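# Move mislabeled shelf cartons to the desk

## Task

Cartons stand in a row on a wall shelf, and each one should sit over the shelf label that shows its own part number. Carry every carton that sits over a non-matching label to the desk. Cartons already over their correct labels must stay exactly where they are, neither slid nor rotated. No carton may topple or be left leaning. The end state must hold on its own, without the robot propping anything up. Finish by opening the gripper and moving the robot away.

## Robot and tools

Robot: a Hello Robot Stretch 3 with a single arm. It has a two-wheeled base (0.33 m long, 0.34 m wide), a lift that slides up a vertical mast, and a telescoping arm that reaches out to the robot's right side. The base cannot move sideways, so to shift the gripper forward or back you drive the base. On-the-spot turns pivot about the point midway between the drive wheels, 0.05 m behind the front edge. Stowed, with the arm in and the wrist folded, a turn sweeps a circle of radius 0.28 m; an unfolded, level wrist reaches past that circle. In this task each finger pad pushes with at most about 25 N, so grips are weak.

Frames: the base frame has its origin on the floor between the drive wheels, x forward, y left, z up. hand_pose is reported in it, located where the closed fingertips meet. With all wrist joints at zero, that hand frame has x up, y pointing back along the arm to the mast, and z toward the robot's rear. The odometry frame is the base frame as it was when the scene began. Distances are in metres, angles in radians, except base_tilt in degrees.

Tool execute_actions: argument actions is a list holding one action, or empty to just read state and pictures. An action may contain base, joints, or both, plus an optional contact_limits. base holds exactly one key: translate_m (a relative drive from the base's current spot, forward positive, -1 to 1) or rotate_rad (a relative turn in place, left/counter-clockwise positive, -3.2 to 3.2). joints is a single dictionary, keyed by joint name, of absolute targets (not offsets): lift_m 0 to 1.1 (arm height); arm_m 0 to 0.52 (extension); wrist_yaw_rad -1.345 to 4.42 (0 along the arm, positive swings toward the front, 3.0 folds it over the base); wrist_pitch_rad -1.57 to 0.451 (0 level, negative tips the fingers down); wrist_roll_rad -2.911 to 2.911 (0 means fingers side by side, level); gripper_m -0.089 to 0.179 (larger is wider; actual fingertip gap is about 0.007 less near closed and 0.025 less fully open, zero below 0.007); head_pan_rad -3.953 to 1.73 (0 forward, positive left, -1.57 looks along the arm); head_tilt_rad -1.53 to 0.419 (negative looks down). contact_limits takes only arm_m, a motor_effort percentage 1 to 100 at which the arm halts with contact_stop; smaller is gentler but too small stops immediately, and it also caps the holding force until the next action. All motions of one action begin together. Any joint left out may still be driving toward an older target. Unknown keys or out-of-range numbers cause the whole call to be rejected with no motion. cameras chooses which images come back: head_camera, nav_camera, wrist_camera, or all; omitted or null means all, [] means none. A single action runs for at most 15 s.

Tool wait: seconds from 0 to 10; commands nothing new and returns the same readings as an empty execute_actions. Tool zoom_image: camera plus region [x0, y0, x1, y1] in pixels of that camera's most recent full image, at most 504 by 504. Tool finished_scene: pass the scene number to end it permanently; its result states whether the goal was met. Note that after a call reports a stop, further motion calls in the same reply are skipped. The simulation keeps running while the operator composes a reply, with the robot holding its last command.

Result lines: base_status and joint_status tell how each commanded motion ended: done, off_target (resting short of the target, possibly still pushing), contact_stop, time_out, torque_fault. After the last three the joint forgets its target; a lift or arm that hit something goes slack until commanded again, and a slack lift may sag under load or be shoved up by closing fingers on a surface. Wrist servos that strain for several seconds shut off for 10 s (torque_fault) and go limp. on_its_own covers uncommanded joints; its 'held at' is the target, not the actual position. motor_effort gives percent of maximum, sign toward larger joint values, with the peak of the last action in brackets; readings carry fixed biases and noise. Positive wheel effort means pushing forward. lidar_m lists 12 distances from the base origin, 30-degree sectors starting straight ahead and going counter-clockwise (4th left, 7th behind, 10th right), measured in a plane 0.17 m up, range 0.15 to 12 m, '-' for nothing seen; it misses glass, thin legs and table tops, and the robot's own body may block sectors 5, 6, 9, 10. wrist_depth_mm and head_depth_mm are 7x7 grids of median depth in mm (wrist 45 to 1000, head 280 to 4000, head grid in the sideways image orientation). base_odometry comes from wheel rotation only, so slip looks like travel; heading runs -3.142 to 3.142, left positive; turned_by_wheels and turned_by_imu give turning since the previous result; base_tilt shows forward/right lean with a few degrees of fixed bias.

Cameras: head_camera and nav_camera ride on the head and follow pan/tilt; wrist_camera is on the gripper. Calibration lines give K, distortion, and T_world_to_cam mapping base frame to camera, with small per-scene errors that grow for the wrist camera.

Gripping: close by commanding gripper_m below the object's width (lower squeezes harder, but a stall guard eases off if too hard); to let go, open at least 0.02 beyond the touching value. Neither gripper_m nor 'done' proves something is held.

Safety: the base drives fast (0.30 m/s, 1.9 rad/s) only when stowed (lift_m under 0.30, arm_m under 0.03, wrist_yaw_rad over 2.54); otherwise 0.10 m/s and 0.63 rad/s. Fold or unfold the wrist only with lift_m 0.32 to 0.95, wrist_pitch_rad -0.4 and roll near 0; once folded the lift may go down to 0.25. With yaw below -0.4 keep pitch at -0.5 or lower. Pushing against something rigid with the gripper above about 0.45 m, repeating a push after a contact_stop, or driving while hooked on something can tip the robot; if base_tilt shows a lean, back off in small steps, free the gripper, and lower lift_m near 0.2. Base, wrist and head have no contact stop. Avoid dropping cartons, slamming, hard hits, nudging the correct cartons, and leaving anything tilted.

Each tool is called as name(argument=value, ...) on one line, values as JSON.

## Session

execute_actions(actions=[])

Scene clock: 0.00 s.
base_odometry: x=+0.000 y=+0.000 heading=+0.000 (m, m, rad; odometry frame)
turned_by_wheels: +0.000 (rad since the last result)
turned_by_imu: +0.000 (rad since the last result)
base_tilt: forward=+1.9 right=+0.7 (deg)
lidar_m: 2.09 1.71 2.16 1.42 1.79 1.71 2.56 2.54 2.35 1.96 1.96 2.09
head_depth_mm: 1985 2599 2604 2621 2606 2108 2459 / 2010 2512 2510 2510 2508 1921 2428 / 2023 2433 2428 2412 2434 1891 2385 / 2031 2337 2333 2335 2332 1743 2332 / 2038 2270 2236 2249 2277 1725 2249 / 2067 2187 2188 2199 2188 1703 2176 / 2067 2126 2114 2121 2106 1687 2098
base_status: not commanded
joint_positions: lift_m=+0.424 arm_m=-0.002 wrist_yaw_rad=+2.959 wrist_pitch_rad=-0.339 wrist_roll_rad=-0.016 gripper_m=+0.037 head_pan_rad=+0.020 head_tilt_rad=+0.010
joint_status: not commanded
motor_effort: left_wheel=+1 right_wheel=+0 lift_m=+30 arm_m=+0 wrist_yaw_rad=+0 wrist_pitch_rad=+8 wrist_roll_rad=+0 gripper_m=+1 head_pan_rad=-1 head_tilt_rad=+2 (%)
hand_pose: x=+0.0211 y=+0.0871 z=+0.4552 quat_wxyz=(+0.182, +0.699, +0.057, +0.689) (m; base frame)
wrist_depth_mm: - - - - - - - / - - - - - - - / - - - - - - - / - - - - - - - / 868 - 945 927 941 965 987 / 696 709 - 745 755 759 792 / 602 618 613 630 628 651 657
pictures: head_camera (sideways: a quarter turn clockwise sets it upright), nav_camera (sideways: a quarter turn counterclockwise sets it upright), wrist_camera
camera_calibration (this result's frames):
head_camera: T_world_to_cam=[[0.0405915, -0.0275649, -0.998796, 1.31449], [-0.0135973, 0.999512, -0.0281373, 0.0430276], [0.999083, 0.0147231, 0.0401969, -0.0968683], [0, 0, 0, 1]] pos_world=[0.0440075, -0.00534661, 1.31801]
nav_camera: T_world_to_cam=[[-0.0482535, 0.0332761, 0.998281, -1.25846], [-0.0156282, -0.999348, 0.0325563, 0.00964089], [0.998713, -0.0140304, 0.0487421, -0.107685], [0, 0, 0, 1]] pos_world=[0.046972, 0.0500003, 1.26123]
wrist_camera: T_world_to_cam=[[0.977986, -0.202983, 0.0483778, -0.0281347], [-0.0583146, -0.488465, -0.870633, 0.468102], [0.200355, 0.848646, -0.489549, 0.309714], [0, 0, 0, 1]] pos_world=[-0.00724026, -0.0398978, 0.560526]
Images, in order (width x height): head_camera 896x504, nav_camera 672x504, wrist_camera 644x364.

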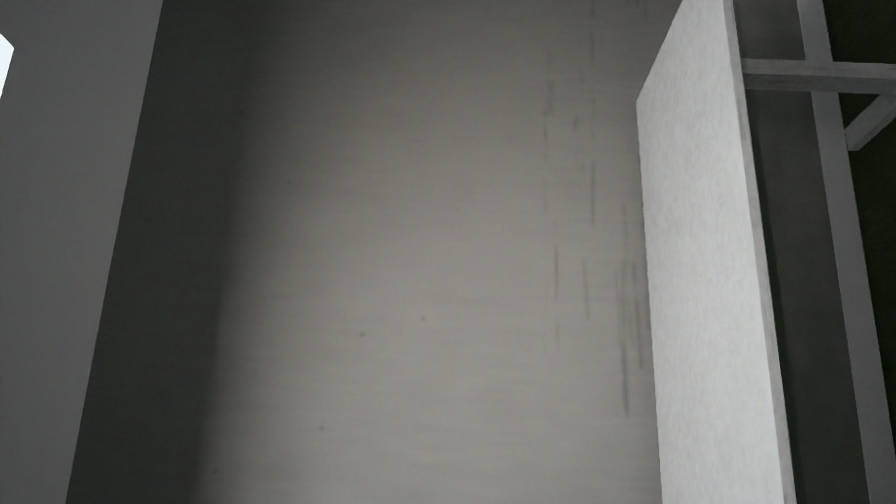

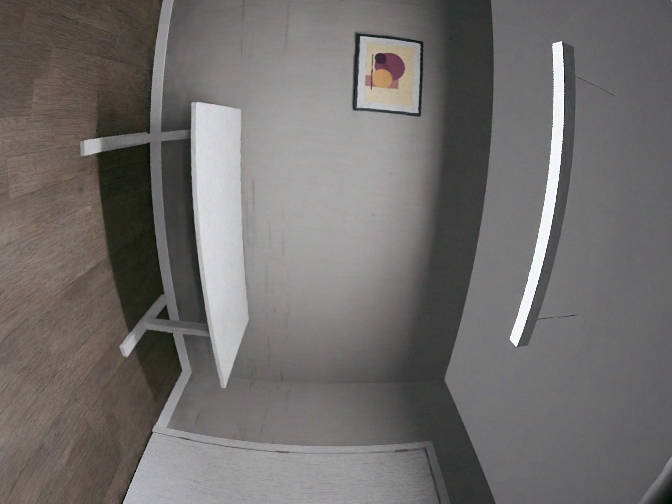

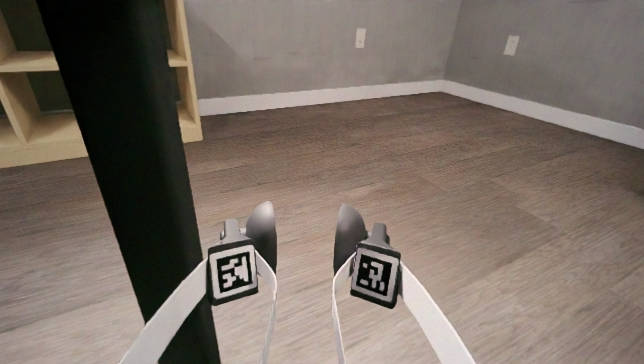

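Desk ahead. Look around.

execute_actions(actions=[{"joints":{"head_pan_rad":-2.0,"head_tilt_rad":-0.3,"lift_m":0.28}}], cameras=["nav_camera"])

execute_actions(actions=[{"joints":{"head_pan_rad":-3.9}}], cameras=["nav_camera"])

execute_actions(actions=[{"joints":{"head_pan_rad":1.6}}], cameras=["nav_camera"])

Scene clock: 4.87 s.
base_odometry: x=+0.000 y=+0.000 heading=+0.000 (m, m, rad; odometry frame)
turned_by_wheels: +0.000 (rad since the last result)
turned_by_imu: -0.001 (rad since the last result)
base_tilt: forward=+2.1 right=+0.8 (deg)
lidar_m: 2.09 1.70 2.15 1.42 1.79 1.71 2.55 2.54 2.36 1.97 1.95 2.10
head_depth_mm: 2641 2724 2830 2947 2885 2121 1658 / 2827 2947 3051 3202 2897 2102 1654 / 2672 2814 3002 3208 2935 2106 1635 / 2439 2552 2719 2905 2851 2081 1634 / 2225 2348 2474 2616 2694 2076 1618 / 2051 2140 2253 2415 2494 2069 1624 / 1909 1996 2085 2174 2300 2052 1608
base_status: not commanded
joint_positions: lift_m=+0.281 arm_m=-0.002 wrist_yaw_rad=+2.959 wrist_pitch_rad=-0.339 wrist_roll_rad=-0.016 gripper_m=+0.037 head_pan_rad=-1.993 head_tilt_rad=-0.296
joint_status: all done
motor_effort: left_wheel=+1(1) right_wheel=+0(0) lift_m=+15(28) arm_m=+0(0) wrist_yaw_rad=+0(0) wrist_pitch_rad=+8(8) wrist_roll_rad=+0(1) gripper_m=+0(1) head_pan_rad=-4(48) head_tilt_rad=-2(21) (%)
hand_pose: x=+0.0211 y=+0.0871 z=+0.3114 quat_wxyz=(+0.182, +0.699, +0.057, +0.689) (m; base frame)
wrist_depth_mm: - - - - - - - / - - - - - - - / - - - - - - - / 825 - 876 888 917 944 983 / 631 - 690 677 707 708 721 / 525 525 - 552 572 571 585 / 456 464 - 468 475 478 485
pictures: nav_camera (sideways: a quarter turn counterclockwise sets it upright)
camera_calibration (this result's frames):
nav_camera: T_world_to_cam=[[-0.0733263, -0.246855, 0.966274, -1.21624], [-0.901511, 0.430749, 0.0416318, 0.00324432], [-0.426498, -0.868054, -0.254127, 0.29527], [0, 0, 0, 1]] pos_world=[0.0396747, -0.0453212, 1.25012]
Images, in order (width x height): nav_camera 672x504.

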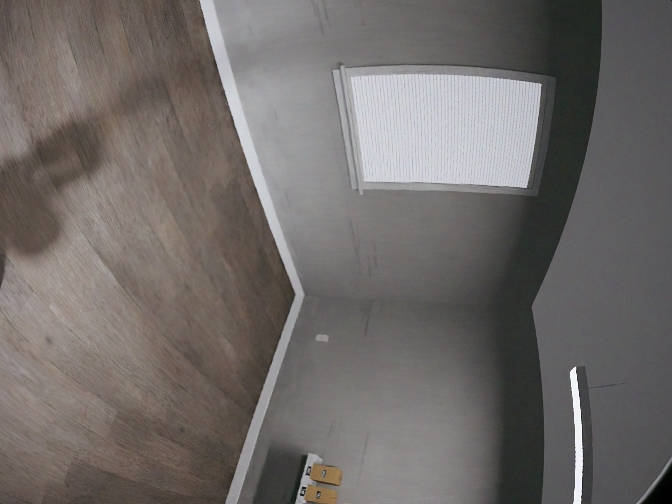

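Scene clock: 6.37 s.
base_odometry: x=+0.000 y=+0.000 heading=+0.000 (m, m, rad; odometry frame)
turned_by_wheels: +0.000 (rad since the last result)
turned_by_imu: +0.000 (rad since the last result)
base_tilt: forward=+2.1 right=+0.9 (deg)
lidar_m: 2.08 1.71 2.15 1.42 1.79 1.70 2.55 2.54 2.36 1.96 1.96 2.10
head_depth_mm: - - - - - - - / 1676 - - - - - - / 1728 1816 1901 1984 1821 1833 1665 / 1819 1906 2002 2085 1910 1959 1633 / 1905 2006 2113 2217 1918 1957 1625 / 2009 2144 2229 2392 2510 2065 1621 / 2124 2250 2387 2538 2653 2062 1609
base_status: not commanded
joint_positions: lift_m=+0.281 arm_m=-0.002 wrist_yaw_rad=+2.959 wrist_pitch_rad=-0.339 wrist_roll_rad=-0.016 gripper_m=+0.037 head_pan_rad=-3.893 head_tilt_rad=-0.296
joint_status: all done
motor_effort: left_wheel=+0(0) right_wheel=+1(1) lift_m=+15(15) arm_m=+1(0) wrist_yaw_rad=+0(0) wrist_pitch_rad=+8(8) wrist_roll_rad=+0(0) gripper_m=+0(0) head_pan_rad=-5(48) head_tilt_rad=-2(3) (%)
hand_pose: x=+0.0211 y=+0.0871 z=+0.3114 quat_wxyz=(+0.182, +0.699, +0.057, +0.689) (m; base frame)
wrist_depth_mm: - - - - - - - / - - - - - - - / - - - - - - - / 809 - 876 883 915 951 971 / 640 - 705 681 701 720 736 / 522 528 - 548 564 578 582 / 448 466 - 464 470 477 486
pictures: nav_camera (sideways: a quarter turn counterclockwise sets it upright)
camera_calibration (this result's frames):
nav_camera: T_world_to_cam=[[-0.209991, 0.149277, 0.96624, -1.21536], [0.699045, 0.713865, 0.041635, -0.00652321], [-0.68355, 0.684188, -0.254256, 0.297006], [0, 0, 0, 1]] pos_world=[-0.0476363, -0.0171259, 1.25012]
Images, in order (width x height): nav_camera 672x504.

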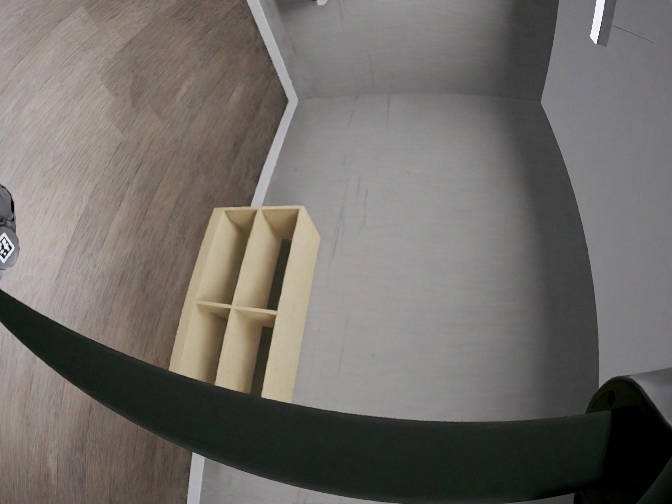

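Scene clock: 9.50 s.
base_odometry: x=+0.000 y=+0.000 heading=+0.000 (m, m, rad; odometry frame)
turned_by_wheels: +0.000 (rad since the last result)
turned_by_imu: -0.001 (rad since the last result)
base_tilt: forward=+2.0 right=+0.9 (deg)
lidar_m: 2.09 1.71 2.15 1.42 1.79 1.71 2.55 2.54 2.36 1.96 1.96 2.10
head_depth_mm: 1836 1946 2057 2217 2342 2117 1638 / 1788 1874 1988 2116 2262 2103 1642 / 1739 1819 1932 2033 2172 2114 1643 / 1687 1764 1873 1976 2088 2081 1625 / 1628 1717 1801 1890 2029 2084 1628 / 1587 1656 1749 1846 1787 1732 1615 / 1535 1623 1696 1787 1783 1715 1604
base_status: not commanded
joint_positions: lift_m=+0.281 arm_m=-0.002 wrist_yaw_rad=+2.959 wrist_pitch_rad=-0.339 wrist_roll_rad=-0.016 gripper_m=+0.037 head_pan_rad=+1.593 head_tilt_rad=-0.296
joint_status: all done
motor_effort: left_wheel=+1(0) right_wheel=+0(0) lift_m=+15(15) arm_m=-1(0) wrist_yaw_rad=+0(0) wrist_pitch_rad=+7(8) wrist_roll_rad=+1(0) gripper_m=+0(1) head_pan_rad=+4(46) head_tilt_rad=-2(2) (%)
hand_pose: x=+0.0211 y=+0.0871 z=+0.3114 quat_wxyz=(+0.182, +0.699, +0.057, +0.689) (m; base frame)
wrist_depth_mm: - - - - - - - / - - - - - - - / - - - - - - - / 833 - 857 881 930 962 963 / 646 - 698 687 702 722 726 / 526 525 - 549 561 572 584 / 453 466 - 466 466 476 489
pictures: nav_camera (sideways: a quarter turn counterclockwise sets it upright)
camera_calibration (this result's frames):
nav_camera: T_world_to_cam=[[-0.039813, 0.254548, 0.96624, -1.2164], [0.999131, -0.00177172, 0.041635, -0.00835375], [0.01231, 0.967059, -0.254256, 0.292761], [0, 0, 0, 1]] pos_world=[-0.0436859, 0.0265, 1.25012]
Images, in order (width x height): nav_camera 672x504.

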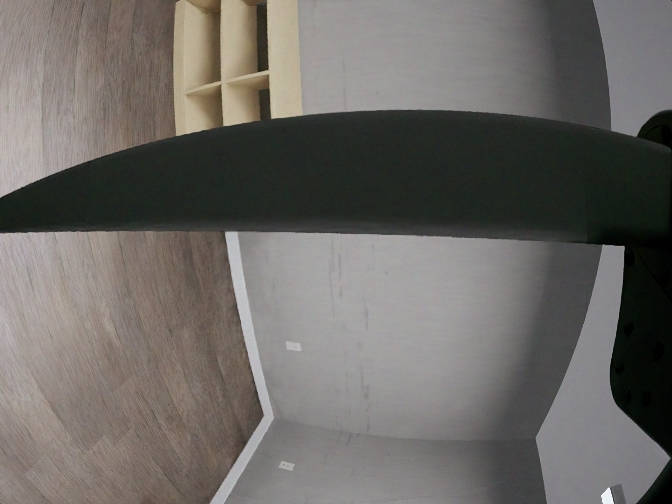

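execute_actions(actions=[{"joints":{"head_pan_rad":-2.9,"head_tilt_rad":-0.22}}], cameras=["nav_camera","head_camera"])

Scene clock: 16.53 s.
base_odometry: x=+0.000 y=+0.000 heading=+0.000 (m, m, rad; odometry frame)
turned_by_wheels: +0.000 (rad since the last result)
turned_by_imu: -0.001 (rad since the last result)
base_tilt: forward=+1.9 right=+0.9 (deg)
lidar_m: 2.09 1.71 2.15 1.42 1.79 1.71 2.55 2.54 2.35 1.97 1.96 2.10
head_depth_mm: 2415 2509 2598 2753 2839 2325 1764 / 2386 2476 2589 2663 2835 2341 1769 / 2357 2472 2570 2581 2830 2329 1757 / 2352 2444 2545 2603 2772 2303 1757 / 2323 2448 2516 2561 2735 2307 1746 / 2322 2389 2496 2558 2722 2286 1727 / 2281 2382 2459 2579 2717 2253 1723
base_status: not commanded
joint_positions: lift_m=+0.281 arm_m=-0.002 wrist_yaw_rad=+2.959 wrist_pitch_rad=-0.339 wrist_roll_rad=-0.016 gripper_m=+0.037 head_pan_rad=-2.893 head_tilt_rad=-0.231
joint_status: all done
motor_effort: left_wheel=+0(1) right_wheel=+0(0) lift_m=+16(15) arm_m=+0(0) wrist_yaw_rad=+0(0) wrist_pitch_rad=+8(8) wrist_roll_rad=+0(0) gripper_m=+0(1) head_pan_rad=-4(46) head_tilt_rad=+5(14) (%)
hand_pose: x=+0.0211 y=+0.0871 z=+0.3114 quat_wxyz=(+0.182, +0.699, +0.057, +0.689) (m; base frame)
wrist_depth_mm: - - - - - - - / - - - - - - - / - - - - - - - / 807 - 872 897 920 961 974 / 636 - 704 677 712 708 739 / 526 530 - 551 577 566 581 / 449 465 - 461 472 476 489
pictures: head_camera (sideways: a quarter turn clockwise sets it upright), nav_camera (sideways: a quarter turn counterclockwise sets it upright)
camera_calibration (this result's frames):
head_camera: T_world_to_cam=[[0.186118, 0.0765458, -0.979541, 1.28822], [0.247079, -0.968569, -0.028742, 0.0422158], [-0.950953, -0.236675, -0.199181, 0.226645], [0, 0, 0, 1]] pos_world=[-0.0346629, -0.00407783, 1.30822]
nav_camera: T_world_to_cam=[[-0.177451, -0.0803895, 0.980841, -1.23465], [-0.220419, 0.974585, 0.0399992, 0.00121166], [-0.959128, -0.209098, -0.19066, 0.215911], [0, 0, 0, 1]] pos_world=[-0.0117365, -0.0552873, 1.25211]
Images, in order (width x height): head_camera 896x504, nav_camera 672x504.

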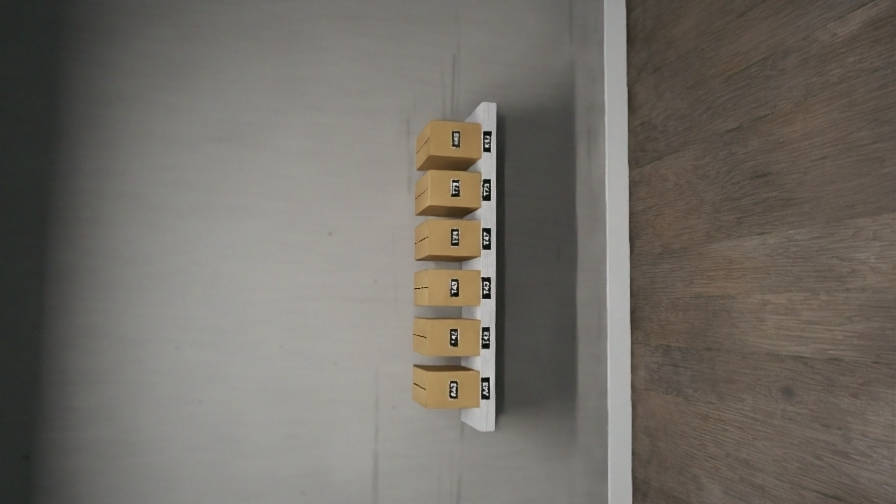

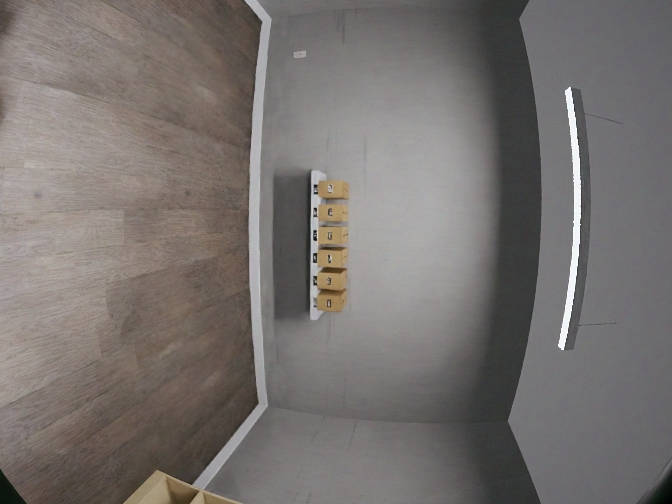

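execute_actions(actions=[{"base":{"rotate_rad":-2.865},"joints":{"head_pan_rad":0,"wrist_yaw_rad":3.0}}], cameras=[])

execute_actions(actions=[{"base":{"translate_m":1.0}}], cameras=[])

execute_actions(actions=[{"base":{"translate_m":0.78}}], cameras=[])

execute_actions(actions=[{"base":{"rotate_rad":1.55},"joints":{"head_pan_rad":-1.57,"head_tilt_rad":-0.45,"lift_m":0.45,"wrist_pitch_rad":-0.4}}], cameras=["nav_camera","head_camera"])

Scene clock: 24.20 s.
base_odometry: x=+0.000 y=+0.000 heading=-2.865 (m, m, rad; odometry frame)
turned_by_wheels: -2.865 (rad since the last result)
turned_by_imu: -2.898 (rad since the last result)
base_tilt: forward=+2.0 right=+0.8 (deg)
lidar_m: 2.54 2.61 2.05 1.96 2.01 2.09 1.71 2.26 1.88 1.43 1.45 2.44
head_depth_mm: 2356 2480 2582 2707 2813 2342 1770 / 2347 2462 2561 2635 2809 2324 1767 / 2354 2448 2559 2599 2780 2317 1770 / 2323 2434 2527 2588 2780 2290 1749 / 2322 2400 2514 2567 2740 2307 1746 / 2297 2394 2473 2555 2722 2283 1744 / 2291 2384 2473 2560 2702 2261 1733
base_status: done
joint_positions: lift_m=+0.281 arm_m=-0.002 wrist_yaw_rad=+2.997 wrist_pitch_rad=-0.339 wrist_roll_rad=-0.016 gripper_m=+0.037 head_pan_rad=-0.007 head_tilt_rad=-0.230
joint_status: all done
motor_effort: left_wheel=+3(17) right_wheel=-3(10) lift_m=+16(15) arm_m=-1(0) wrist_yaw_rad=+1(5) wrist_pitch_rad=+8(8) wrist_roll_rad=+1(1) gripper_m=-1(0) head_pan_rad=+2(47) head_tilt_rad=+4(5) (%)
hand_pose: x=+0.0123 y=+0.0885 z=+0.3114 quat_wxyz=(+0.169, +0.698, +0.070, +0.692) (m; base frame)
wrist_depth_mm: - - - - - - - / - - - - - - - / - - - - - - - / 829 823 870 879 928 956 967 / 634 644 - 673 716 724 732 / 522 537 - 545 568 578 578 / 451 476 - 466 470 483 492
pictures: none
No camera images: the call's "cameras" was empty. Leave "cameras" out to get every camera's image.

Scene clock: 29.30 s.
base_odometry: x=-0.962 y=-0.273 heading=-2.865 (m, m, rad; odometry frame)
turned_by_wheels: +0.000 (rad since the last result)
turned_by_imu: +0.003 (rad since the last result)
base_tilt: forward=+2.0 right=+0.8 (deg)
lidar_m: 1.55 1.59 2.10 2.00 2.05 2.71 2.70 2.59 1.48 1.35 1.80 1.63
head_depth_mm: 1414 1473 1533 1602 1410 1761 1779 / 1411 1466 1517 1580 1398 1745 1773 / 1398 1463 1511 1576 1394 1718 1768 / 1386 1445 1500 1569 1385 1721 1767 / 1387 1434 1507 1558 1374 1710 1744 / 1378 1438 1497 1550 1369 1694 1733 / 1375 1422 1488 1537 1365 1690 1724
base_status: done
joint_positions: lift_m=+0.281 arm_m=-0.002 wrist_yaw_rad=+2.998 wrist_pitch_rad=-0.339 wrist_roll_rad=-0.016 gripper_m=+0.037 head_pan_rad=-0.007 head_tilt_rad=-0.230
joint_status: not commanded
motor_effort: left_wheel=+3(15) right_wheel=-2(7) lift_m=+15(16) arm_m=-1(1) wrist_yaw_rad=+1(1) wrist_pitch_rad=+8(8) wrist_roll_rad=+0(1) gripper_m=-1(1) head_pan_rad=+4(3) head_tilt_rad=+4(6) (%)
hand_pose: x=+0.0122 y=+0.0886 z=+0.3114 quat_wxyz=(+0.169, +0.698, +0.071, +0.692) (m; base frame)
wrist_depth_mm: - - - - - - - / - - - - - - - / - - - - - - - / 807 821 861 890 894 938 974 / 642 642 - 682 692 712 725 / 520 524 - 547 566 571 583 / 453 474 - 468 467 477 482
pictures: none
No camera images: the call's "cameras" was empty. Leave "cameras" out to get every camera's image.

Scene clock: 33.67 s.
base_odometry: x=-1.712 y=-0.487 heading=-2.865 (m, m, rad; odometry frame)
turned_by_wheels: +0.000 (rad since the last result)
turned_by_imu: +0.003 (rad since the last result)
base_tilt: forward=+2.1 right=+0.8 (deg)
lidar_m: 0.78 0.80 1.07 2.02 2.09 2.79 3.46 2.37 1.53 1.72 1.15 0.82
head_depth_mm: 681 709 738 771 806 829 621 / 677 705 734 764 800 812 617 / 675 702 730 763 795 819 687 / 670 699 727 756 790 805 613 / 669 694 723 755 786 809 632 / 664 691 719 747 779 794 651 / 661 688 713 746 777 796 603
base_status: done
joint_positions: lift_m=+0.281 arm_m=-0.002 wrist_yaw_rad=+2.998 wrist_pitch_rad=-0.339 wrist_roll_rad=-0.016 gripper_m=+0.037 head_pan_rad=-0.007 head_tilt_rad=-0.230
joint_status: not commanded
motor_effort: left_wheel=+2(14) right_wheel=-2(6) lift_m=+15(15) arm_m=+0(0) wrist_yaw_rad=+1(1) wrist_pitch_rad=+8(8) wrist_roll_rad=+1(1) gripper_m=-1(0) head_pan_rad=+4(3) head_tilt_rad=+4(4) (%)
hand_pose: x=+0.0122 y=+0.0886 z=+0.3114 quat_wxyz=(+0.169, +0.698, +0.071, +0.692) (m; base frame)
wrist_depth_mm: - - - - - - 752 / - - - - - - 773 / - - - - - - 771 / 818 805 875 906 911 940 774 / 645 650 - 684 700 726 715 / 526 528 - 551 562 577 583 / 449 479 - 471 468 478 486
pictures: none
No camera images: the call's "cameras" was empty. Leave "cameras" out to get every camera's image.

Scene clock: 36.97 s.
base_odometry: x=-1.712 y=-0.487 heading=-1.315 (m, m, rad; odometry frame)
turned_by_wheels: +1.550 (rad since the last result)
turned_by_imu: +1.568 (rad since the last result)
base_tilt: forward=+1.9 right=+0.8 (deg)
lidar_m: 2.02 2.07 2.73 3.47 2.37 1.53 1.72 1.17 0.82 0.78 0.79 1.05
head_depth_mm: 663 712 773 838 826 685 744 / 659 709 767 833 778 670 733 / 657 705 762 828 845 749 746 / 654 699 759 821 768 661 717 / 649 698 753 819 860 669 726 / 648 696 750 813 761 657 712 / 641 690 745 808 825 648 703
base_status: done
joint_positions: lift_m=+0.449 arm_m=-0.002 wrist_yaw_rad=+2.998 wrist_pitch_rad=-0.413 wrist_roll_rad=-0.016 gripper_m=+0.037 head_pan_rad=-1.563 head_tilt_rad=-0.445
joint_status: all done
motor_effort: left_wheel=-3(13) right_wheel=+3(9) lift_m=+43(44) arm_m=-1(1) wrist_yaw_rad=+1(1) wrist_pitch_rad=+7(7) wrist_roll_rad=+1(1) gripper_m=+1(0) head_pan_rad=-5(48) head_tilt_rad=-3(20) (%)
hand_pose: x=+0.0109 y=+0.0800 z=+0.4631 quat_wxyz=(+0.194, +0.695, +0.097, +0.686) (m; base frame)
wrist_depth_mm: - - - - - - - / - - - - - - - / - - - - - - - / 998 - - - - - - / 814 830 - 853 910 910 936 / 683 688 - 717 733 756 759 / 593 592 598 610 628 640 648
pictures: head_camera (sideways: a quarter turn clockwise sets it upright), nav_camera (sideways: a quarter turn counterclockwise sets it upright)
camera_calibration (this result's frames):
head_camera: T_world_to_cam=[[-0.0315023, 0.402312, -0.914961, 1.20521], [0.999501, 0.0148396, -0.027888, 0.0365063], [0.00235794, -0.915383, -0.402578, 0.485547], [0, 0, 0, 1]] pos_world=[0.000333861, -0.0409501, 1.29921]
nav_camera: T_world_to_cam=[[0.0373071, -0.395257, 0.917812, -1.15364], [-0.998956, 0.00947535, 0.044686, -0.000129115], [-0.0263591, -0.918522, -0.394491, 0.475505], [0, 0, 0, 1]] pos_world=[0.0554439, -0.0192222, 1.24641]
Images, in order (width x height): head_camera 896x504, nav_camera 672x504.

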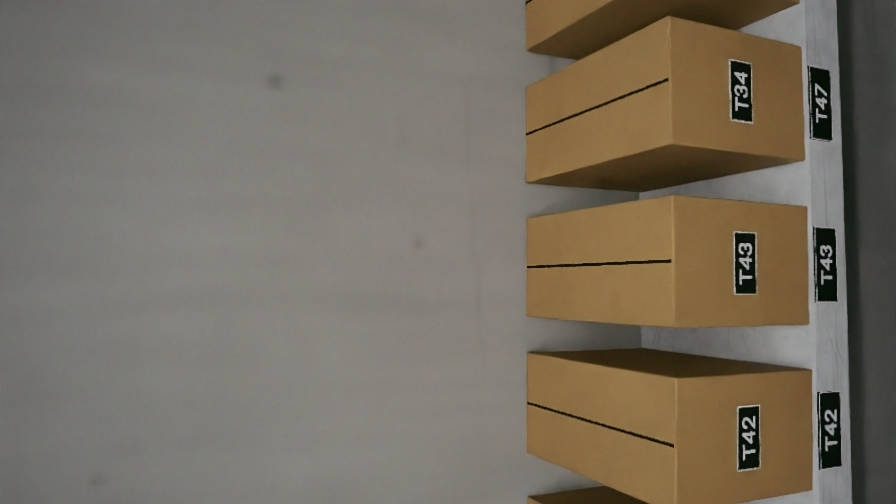

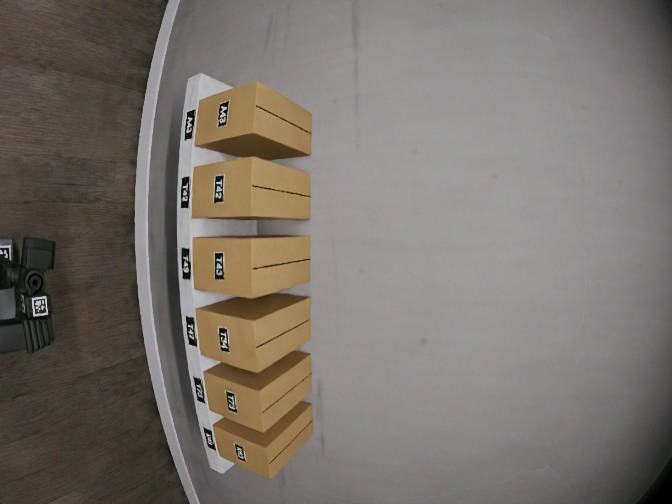

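execute_actions(actions=[{"base":{"rotate_rad":0.03},"joints":{"head_pan_rad":-2.05,"head_tilt_rad":-0.6,"wrist_yaw_rad":0,"gripper_m":0.135}}], cameras=["head_camera"])

execute_actions(actions=[{"joints":{"head_pan_rad":-1.2,"wrist_pitch_rad":-1.3}}], cameras=["head_camera"])

Scene clock: 44.63 s.
base_odometry: x=-1.712 y=-0.487 heading=-1.285 (m, m, rad; odometry frame)
turned_by_wheels: +0.030 (rad since the last result)
turned_by_imu: +0.029 (rad since the last result)
base_tilt: forward=+1.9 right=+0.7 (deg)
lidar_m: 2.03 2.09 2.80 3.94 2.40 1.53 1.72 1.13 0.81 0.78 0.80 1.08
head_depth_mm: 888 995 1134 1279 1561 1532 1298 / 840 933 1050 849 926 1535 1303 / 794 880 969 852 864 1467 1303 / 756 831 927 806 818 1382 1290 / 719 789 872 859 727 1282 1294 / 685 749 828 799 704 782 1265 / 656 717 786 834 666 717 1223
base_status: done
joint_positions: lift_m=+0.449 arm_m=-0.002 wrist_yaw_rad=+0.003 wrist_pitch_rad=-0.413 wrist_roll_rad=-0.016 gripper_m=+0.133 head_pan_rad=-2.043 head_tilt_rad=-0.592
joint_status: all done
motor_effort: left_wheel=-3(10) right_wheel=+4(8) lift_m=+43(43) arm_m=-1(0) wrist_yaw_rad=-2(2) wrist_pitch_rad=+6(7) wrist_roll_rad=+0(1) gripper_m=+100(100) head_pan_rad=-4(39) head_tilt_rad=-4(17) (%)
hand_pose: x=-0.0208 y=-0.3677 z=+0.4631 quat_wxyz=(+0.698, +0.147, -0.686, -0.143) (m; base frame)
wrist_depth_mm: 475 478 483 488 489 495 506 / 522 526 526 526 536 541 544 / 565 570 575 579 591 596 611 / 632 632 646 644 655 666 670 / 691 677 706 715 730 753 753 / 692 - 710 718 740 772 763 / 585 595 599 623 626 633 650
pictures: head_camera (sideways: a quarter turn clockwise sets it upright)
camera_calibration (this result's frames):
head_camera: T_world_to_cam=[[0.216964, 0.487363, -0.845816, 1.11351], [0.895308, -0.444655, -0.0265529, 0.0353984], [-0.389037, -0.751505, -0.532814, 0.657397], [0, 0, 0, 1]] pos_world=[-0.017531, -0.0329039, 1.29303]
Images, in order (width x height): head_camera 896x504.

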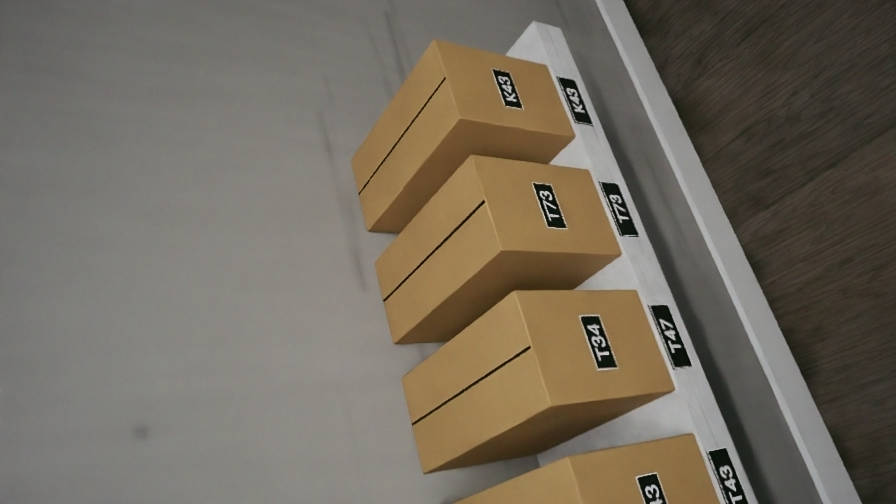

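Scene clock: 45.90 s.
base_odometry: x=-1.712 y=-0.487 heading=-1.285 (m, m, rad; odometry frame)
turned_by_wheels: +0.000 (rad since the last result)
turned_by_imu: +0.000 (rad since the last result)
base_tilt: forward=+2.0 right=+0.8 (deg)
lidar_m: 2.03 2.09 2.81 3.96 2.40 1.53 1.72 1.13 0.81 0.78 0.80 1.07
head_depth_mm: 632 689 755 799 646 693 1216 / 652 711 781 842 816 739 1248 / 672 735 811 812 681 764 1274 / 693 760 842 873 712 1241 1294 / 714 785 875 802 760 1317 1288 / 740 817 911 984 784 1392 1294 / 764 848 952 1078 1209 1442 1280
base_status: not commanded
joint_positions: lift_m=+0.449 arm_m=-0.002 wrist_yaw_rad=+0.003 wrist_pitch_rad=-1.299 wrist_roll_rad=-0.016 gripper_m=+0.135 head_pan_rad=-1.207 head_tilt_rad=-0.592
joint_status: all done
motor_effort: left_wheel=-4(4) right_wheel=+4(4) lift_m=+43(43) arm_m=-1(1) wrist_yaw_rad=-2(2) wrist_pitch_rad=-1(6) wrist_roll_rad=+0(1) gripper_m=+1(92) head_pan_rad=+3(48) head_tilt_rad=-3(3) (%)
hand_pose: x=-0.0215 y=-0.1882 z=+0.3348 quat_wxyz=(+0.568, +0.432, -0.558, -0.424) (m; base frame)
wrist_depth_mm: 520 524 532 545 545 567 564 / 508 515 525 528 535 552 560 / 499 505 516 521 536 532 550 / 490 497 503 511 523 524 534 / 479 493 495 499 514 517 521 / 475 478 485 - - 514 523 / 463 474 475 - - - 506
pictures: head_camera (sideways: a quarter turn clockwise sets it upright)
camera_calibration (this result's frames):
head_camera: T_world_to_cam=[[-0.215945, 0.487828, -0.845808, 1.11614], [0.930321, 0.365785, -0.0265527, 0.0351847], [0.296431, -0.792607, -0.532826, 0.653231], [0, 0, 0, 1]] pos_world=[0.0146538, -0.0395969, 1.29303]
Images, in order (width x height): head_camera 896x504.

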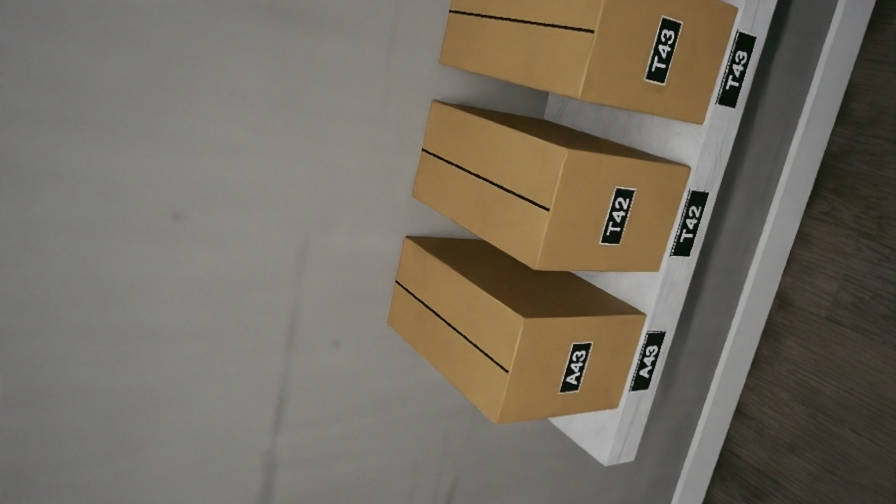

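execute_actions(actions=[{"base":{"translate_m":-0.122},"joints":{"lift_m":1.08,"head_pan_rad":-1.57}}], cameras=[])

execute_actions(actions=[{"joints":{"arm_m":0.38,"wrist_roll_rad":0}}], cameras=["head_camera","wrist_camera"])

Scene clock: 58.10 s.
base_odometry: x=-1.747 y=-0.369 heading=-1.285 (m, m, rad; odometry frame)
turned_by_wheels: +0.000 (rad since the last result)
turned_by_imu: -0.002 (rad since the last result)
base_tilt: forward=+2.0 right=+0.7 (deg)
lidar_m: 2.15 2.21 2.97 3.93 1.82 1.42 1.60 1.14 0.82 0.78 0.80 1.08
head_depth_mm: 644 - - - - - - / 642 - - - - - - / 642 - - - - - - / 649 722 813 870 - - - / 655 719 799 836 695 767 1258 / 654 718 798 834 682 767 1288 / 654 718 797 822 713 764 1276
base_status: done
joint_positions: lift_m=+1.079 arm_m=-0.002 wrist_yaw_rad=+0.003 wrist_pitch_rad=-1.299 wrist_roll_rad=-0.016 gripper_m=+0.135 head_pan_rad=-1.563 head_tilt_rad=-0.592
joint_status: all done
motor_effort: left_wheel=-3(11) right_wheel=+3(4) lift_m=+43(45) arm_m=+0(1) wrist_yaw_rad=-2(2) wrist_pitch_rad=-1(1) wrist_roll_rad=+0(1) gripper_m=+1(1) head_pan_rad=-4(31) head_tilt_rad=-3(3) (%)
hand_pose: x=-0.0215 y=-0.1882 z=+0.9647 quat_wxyz=(+0.568, +0.432, -0.558, -0.424) (m; base frame)
wrist_depth_mm: - 980 - 547 537 543 572 / - - - - - - - / - - - - - - - / - - - - - - - / - - - - - - - / - - - - - - - / - - - - - - -
pictures: none
No camera images: the call's "cameras" was empty. Leave "cameras" out to get every camera's image.

Scene clock: 62.10 s.
base_odometry: x=-1.747 y=-0.369 heading=-1.285 (m, m, rad; odometry frame)
turned_by_wheels: +0.000 (rad since the last result)
turned_by_imu: -0.001 (rad since the last result)
base_tilt: forward=+2.0 right=+1.0 (deg)
lidar_m: 2.15 2.21 2.98 3.95 1.82 1.43 1.60 1.14 0.81 0.78 0.80 1.08
head_depth_mm: - 725 805 821 692 779 1302 / - 737 805 846 721 778 1302 / - 734 817 796 687 771 1298 / 658 722 829 854 700 775 1297 / 655 719 799 802 694 771 1284 / 654 719 797 833 681 765 1279 / 651 718 795 821 711 765 1273
base_status: not commanded
joint_positions: lift_m=+1.079 arm_m=+0.380 wrist_yaw_rad=+0.001 wrist_pitch_rad=-1.300 wrist_roll_rad=-0.004 gripper_m=+0.135 head_pan_rad=-1.563 head_tilt_rad=-0.593
joint_status: all done
motor_effort: left_wheel=-3(3) right_wheel=+4(4) lift_m=+43(43) arm_m=+4(4) wrist_yaw_rad=-1(2) wrist_pitch_rad=+0(1) wrist_roll_rad=+3(4) gripper_m=-1(1) head_pan_rad=-5(5) head_tilt_rad=-4(4) (%)
hand_pose: x=-0.0216 y=-0.5699 z=+0.9647 quat_wxyz=(+0.564, +0.429, -0.561, -0.427) (m; base frame)
wrist_depth_mm: 292 294 300 303 307 310 320 / 289 290 293 300 305 307 318 / 288 286 289 291 297 301 308 / 292 279 284 289 291 296 304 / 295 277 279 284 286 292 305 / - - - - - - - / - - - - - - -
pictures: head_camera (sideways: a quarter turn clockwise sets it upright), wrist_camera
camera_calibration (this result's frames):
head_camera: T_world_to_cam=[[-0.0324106, 0.532806, -0.845617, 1.11477], [0.999473, 0.0186624, -0.0265487, 0.0347576], [0.00163588, -0.846032, -0.53313, 0.655425], [0, 0, 0, 1]] pos_world=[0.000318661, -0.0400924, 1.29301]
wrist_camera: T_world_to_cam=[[-0.998923, -0.0168245, 0.0432375, -0.0759751], [-0.0209111, 0.995174, -0.0958726, 0.687119], [-0.0414159, -0.0966735, -0.994454, 1.0684], [0, 0, 0, 1]] pos_world=[-0.017276, -0.581795, 1.13164]
Images, in order (width x height): head_camera 896x504, wrist_camera 644x364.

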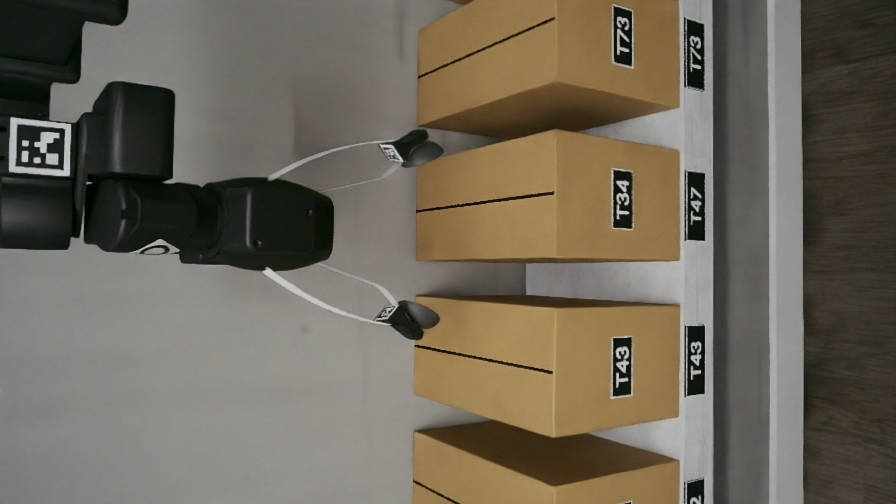

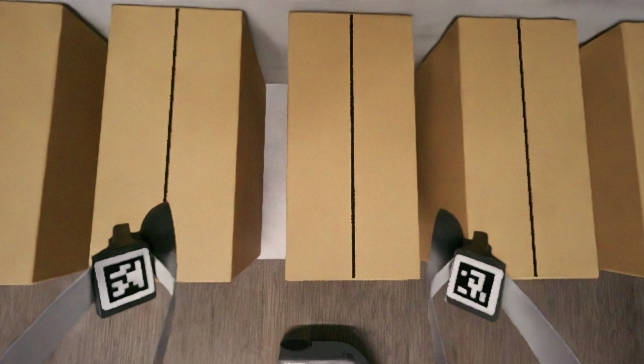

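execute_actions(actions=[{"base":{"translate_m":-0.036},"joints":{"arm_m":0.45,"lift_m":1.01},"contact_limits":{"arm_m":15}}], cameras=["wrist_camera"])

Scene clock: 67.03 s.
base_odometry: x=-1.757 y=-0.335 heading=-1.285 (m, m, rad; odometry frame)
turned_by_wheels: +0.000 (rad since the last result)
turned_by_imu: -0.001 (rad since the last result)
base_tilt: forward=+2.0 right=+0.9 (deg)
lidar_m: 2.18 2.25 3.01 3.45 1.79 1.40 1.56 1.14 0.82 0.78 0.81 1.08
head_depth_mm: 661 - 821 860 694 784 1305 / 651 741 807 814 705 777 1301 / 650 - 804 847 704 779 1297 / 658 722 821 804 686 772 1292 / 656 723 803 868 742 773 1283 / 654 722 799 800 682 766 1282 / 653 718 797 832 711 766 1282
base_status: done
joint_positions: lift_m=+1.011 arm_m=+0.450 wrist_yaw_rad=+0.001 wrist_pitch_rad=-1.301 wrist_roll_rad=-0.004 gripper_m=+0.135 head_pan_rad=-1.563 head_tilt_rad=-0.593
joint_status: all done
motor_effort: left_wheel=-3(8) right_wheel=+2(6) lift_m=+15(40) arm_m=+4(3) wrist_yaw_rad=-1(1) wrist_pitch_rad=+0(0) wrist_roll_rad=+4(3) gripper_m=+1(1) head_pan_rad=-5(4) head_tilt_rad=-3(3) (%)
contact_limits: arm_m 15 (drawing in: default 22, maximum 36; extending or still: default 30, maximum 49)
hand_pose: x=-0.0216 y=-0.6398 z=+0.8960 quat_wxyz=(+0.564, +0.429, -0.561, -0.427) (m; base frame)
wrist_depth_mm: 216 218 216 216 218 217 218 / 214 217 224 224 259 232 236 / 212 215 221 221 259 228 231 / 208 211 216 217 258 223 227 / 205 208 212 213 288 220 223 / 203 238 209 209 246 217 218 / 199 201 206 206 234 211 215
pictures: wrist_camera
camera_calibration (this result's frames):
wrist_camera: T_world_to_cam=[[-0.998923, -0.0168406, 0.0432316, -0.0741845], [-0.0209108, 0.99521, -0.0954949, 0.749777], [-0.0414164, -0.0962961, -0.994491, 0.993571], [0, 0, 0, 1]] pos_world=[-0.017276, -0.651758, 1.0629]
Images, in order (width x height): wrist_camera 644x364.

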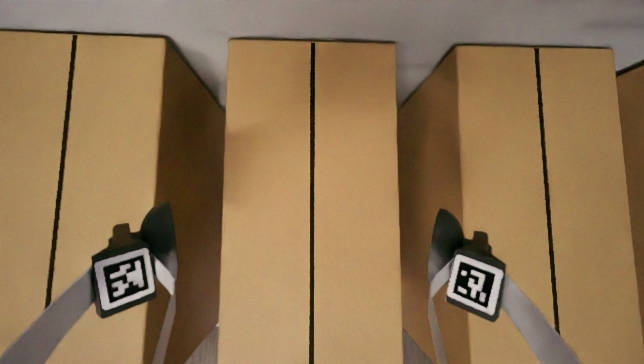

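execute_actions(actions=[{"base":{"translate_m":-0.003},"joints":{"lift_m":0.965}}], cameras=["wrist_camera"])

Scene clock: 70.47 s.
base_odometry: x=-1.758 y=-0.332 heading=-1.285 (m, m, rad; odometry frame)
turned_by_wheels: +0.000 (rad since the last result)
turned_by_imu: -0.001 (rad since the last result)
base_tilt: forward=+2.0 right=+0.9 (deg)
lidar_m: 2.19 2.26 3.01 3.45 1.80 1.39 1.56 1.14 0.82 0.78 0.80 1.08
head_depth_mm: 662 717 - 815 699 785 1308 / 661 701 817 814 704 778 1304 / 659 - 816 841 702 798 1300 / 658 713 791 777 687 772 1293 / 657 723 799 856 771 787 1289 / 656 719 798 799 683 766 1285 / 653 721 797 841 709 770 1281
base_status: done
joint_positions: lift_m=+0.966 arm_m=+0.450 wrist_yaw_rad=+0.001 wrist_pitch_rad=-1.301 wrist_roll_rad=-0.004 gripper_m=+0.135 head_pan_rad=-1.563 head_tilt_rad=-0.593
joint_status: all done
motor_effort: left_wheel=-3(10) right_wheel=+3(5) lift_m=+15(15) arm_m=+3(4) wrist_yaw_rad=-1(1) wrist_pitch_rad=+0(1) wrist_roll_rad=+3(3) gripper_m=+1(1) head_pan_rad=-4(4) head_tilt_rad=-4(3) (%)
hand_pose: x=-0.0216 y=-0.6398 z=+0.8510 quat_wxyz=(+0.564, +0.429, -0.561, -0.427) (m; base frame)
wrist_depth_mm: 173 192 178 181 196 188 189 / 170 194 175 177 230 184 185 / 167 194 172 174 178 181 182 / 165 195 170 171 174 178 179 / 162 182 167 168 170 175 177 / 159 248 164 165 168 171 173 / 157 199 161 163 166 180 169
pictures: wrist_camera
camera_calibration (this result's frames):
wrist_camera: T_world_to_cam=[[-0.998923, -0.0168404, 0.0432316, -0.0722391], [-0.0209106, 0.99521, -0.095495, 0.745482], [-0.0414163, -0.0962962, -0.994491, 0.948821], [0, 0, 0, 1]] pos_world=[-0.0172761, -0.65176, 1.01791]
Images, in order (width x height): wrist_camera 644x364.

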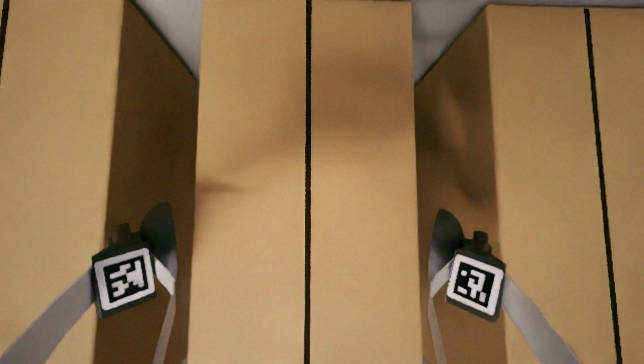

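execute_actions(actions=[{"joints":{"lift_m":0.93}}], cameras=["wrist_camera"])

execute_actions(actions=[{"joints":{"gripper_m":0.06}}], cameras=[])

execute_actions(actions=[{"joints":{"lift_m":0.97}}], cameras=["head_camera","wrist_camera"])

Scene clock: 74.67 s.
base_odometry: x=-1.758 y=-0.332 heading=-1.285 (m, m, rad; odometry frame)
turned_by_wheels: +0.000 (rad since the last result)
turned_by_imu: -0.001 (rad since the last result)
base_tilt: forward=+2.0 right=+0.8 (deg)
lidar_m: 2.19 2.26 3.02 3.44 1.80 1.39 1.56 1.14 0.82 0.78 0.81 1.08
head_depth_mm: 662 728 785 - 695 1007 1306 / 660 715 828 785 703 778 1301 / 659 707 833 840 704 798 1301 / 658 713 804 776 688 771 1294 / 655 722 801 855 772 786 1284 / 654 721 800 800 683 768 1285 / 653 719 798 841 711 767 1277
base_status: not commanded
joint_positions: lift_m=+0.931 arm_m=+0.450 wrist_yaw_rad=+0.001 wrist_pitch_rad=-1.301 wrist_roll_rad=-0.004 gripper_m=+0.135 head_pan_rad=-1.563 head_tilt_rad=-0.593
joint_status: all done
motor_effort: left_wheel=-4(3) right_wheel=+5(5) lift_m=+13(14) arm_m=+4(4) wrist_yaw_rad=-1(1) wrist_pitch_rad=+0(0) wrist_roll_rad=+3(3) gripper_m=-8(8) head_pan_rad=-5(4) head_tilt_rad=-3(3) (%)
hand_pose: x=-0.0216 y=-0.6398 z=+0.8161 quat_wxyz=(+0.564, +0.429, -0.561, -0.427) (m; base frame)
wrist_depth_mm: 139 179 142 144 146 169 151 / 138 179 139 141 144 169 148 / 137 181 137 138 141 168 145 / 138 182 134 136 138 168 143 / 138 132 132 134 136 158 140 / 135 129 130 132 134 144 138 / 144 174 128 129 131 180 136
pictures: wrist_camera
camera_calibration (this result's frames):
wrist_camera: T_world_to_cam=[[-0.998923, -0.0168358, 0.0432327, -0.0707284], [-0.0209063, 0.99521, -0.0954985, 0.742153], [-0.0414178, -0.0962995, -0.99449, 0.914104], [0, 0, 0, 1]] pos_world=[-0.0172763, -0.651761, 0.983]
Images, in order (width x height): wrist_camera 644x364.

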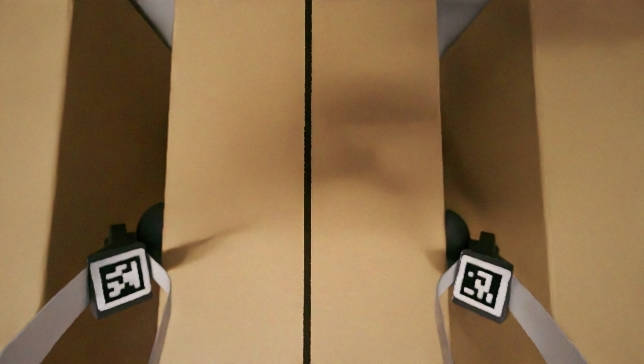

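Scene clock: 75.90 s.
base_odometry: x=-1.758 y=-0.332 heading=-1.285 (m, m, rad; odometry frame)
turned_by_wheels: +0.000 (rad since the last result)
turned_by_imu: +0.000 (rad since the last result)
base_tilt: forward=+2.1 right=+0.8 (deg)
lidar_m: 2.19 2.25 3.03 3.46 1.80 1.39 1.56 1.14 0.82 0.78 0.80 1.08
head_depth_mm: 661 730 781 - 694 1008 1304 / 659 715 831 784 704 778 1299 / 660 706 832 844 703 797 1300 / 659 714 802 776 686 771 1295 / 656 721 801 854 771 785 1292 / 657 722 799 798 682 766 1283 / 652 718 796 840 711 768 1286
base_status: not commanded
joint_positions: lift_m=+0.931 arm_m=+0.450 wrist_yaw_rad=+0.001 wrist_pitch_rad=-1.301 wrist_roll_rad=-0.004 gripper_m=+0.103 head_pan_rad=-1.563 head_tilt_rad=-0.593
joint_status: gripper_m off_target (ended at +0.103, target +0.060)
motor_effort: left_wheel=-4(3) right_wheel=+5(5) lift_m=+14(14) arm_m=+4(3) wrist_yaw_rad=-1(1) wrist_pitch_rad=+0(0) wrist_roll_rad=+3(3) gripper_m=-100(100) head_pan_rad=-4(5) head_tilt_rad=-3(4) (%)
hand_pose: x=-0.0216 y=-0.6398 z=+0.8160 quat_wxyz=(+0.564, +0.429, -0.561, -0.427) (m; base frame)
wrist_depth_mm: 139 179 141 143 146 169 150 / 138 180 139 141 143 169 147 / 137 180 136 138 141 169 145 / 138 182 134 135 138 169 142 / 138 145 131 134 136 158 140 / 135 129 129 131 133 149 137 / 144 173 127 128 131 180 135
pictures: none
No camera images: the call's "cameras" was empty. Leave "cameras" out to get every camera's image.

Scene clock: 77.07 s.
base_odometry: x=-1.758 y=-0.332 heading=-1.285 (m, m, rad; odometry frame)
turned_by_wheels: +0.000 (rad since the last result)
turned_by_imu: +0.000 (rad since the last result)
base_tilt: forward=+1.9 right=+0.8 (deg)
lidar_m: 2.19 2.25 3.02 3.44 1.79 1.39 1.56 1.14 0.81 0.78 0.80 1.08
head_depth_mm: 662 718 - 821 700 784 1307 / 660 702 820 814 705 778 1300 / 660 - 825 803 702 798 1297 / 659 713 790 711 670 773 1298 / 655 721 800 834 767 786 1293 / 655 719 799 796 682 765 1282 / 653 717 799 839 709 768 1278
base_status: not commanded
joint_positions: lift_m=+0.969 arm_m=+0.450 wrist_yaw_rad=+0.001 wrist_pitch_rad=-1.303 wrist_roll_rad=-0.004 gripper_m=+0.085 head_pan_rad=-1.563 head_tilt_rad=-0.593
joint_status: all done
on_its_own: gripper_m moved -0.017 toward your old target +0.060
motor_effort: left_wheel=-3(4) right_wheel=+4(5) lift_m=+44(47) arm_m=+3(3) wrist_yaw_rad=+0(1) wrist_pitch_rad=+1(1) wrist_roll_rad=+3(3) gripper_m=-99(100) head_pan_rad=-4(4) head_tilt_rad=-4(4) (%)
hand_pose: x=-0.0216 y=-0.6393 z=+0.8546 quat_wxyz=(+0.564, +0.430, -0.560, -0.428) (m; base frame)
wrist_depth_mm: 176 180 141 144 146 191 192 / 173 179 139 141 143 187 189 / 171 180 136 138 141 184 185 / 168 170 134 136 138 181 183 / 165 131 131 134 135 178 179 / 163 129 129 131 133 175 176 / 160 173 127 129 131 180 173
pictures: head_camera (sideways: a quarter turn clockwise sets it upright), wrist_camera
camera_calibration (this result's frames):
head_camera: T_world_to_cam=[[-0.0324106, 0.532806, -0.845617, 1.11477], [0.999473, 0.0186625, -0.0265487, 0.0347577], [0.00163598, -0.846032, -0.53313, 0.655425], [0, 0, 0, 1]] pos_world=[0.000318666, -0.0400924, 1.29301]
wrist_camera: T_world_to_cam=[[-0.998923, -0.0169256, 0.0432009, -0.0724149], [-0.0209112, 0.995396, -0.0935403, 0.743787], [-0.0414188, -0.094343, -0.994678, 0.953847], [0, 0, 0, 1]] pos_world=[-0.0172763, -0.651599, 1.02147]
Images, in order (width x height): head_camera 896x504, wrist_camera 644x364.

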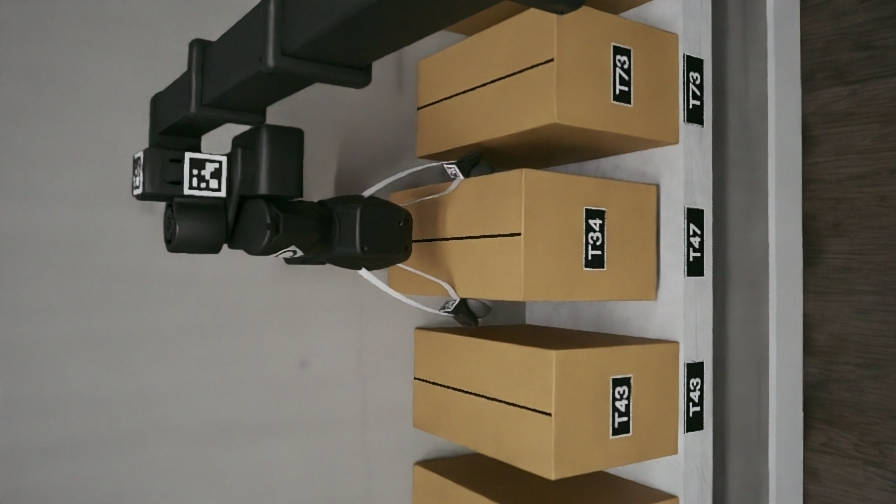

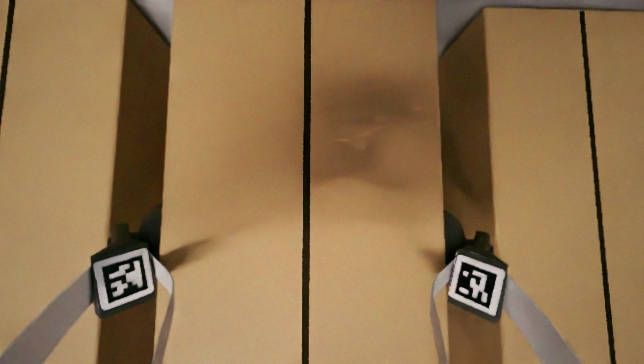

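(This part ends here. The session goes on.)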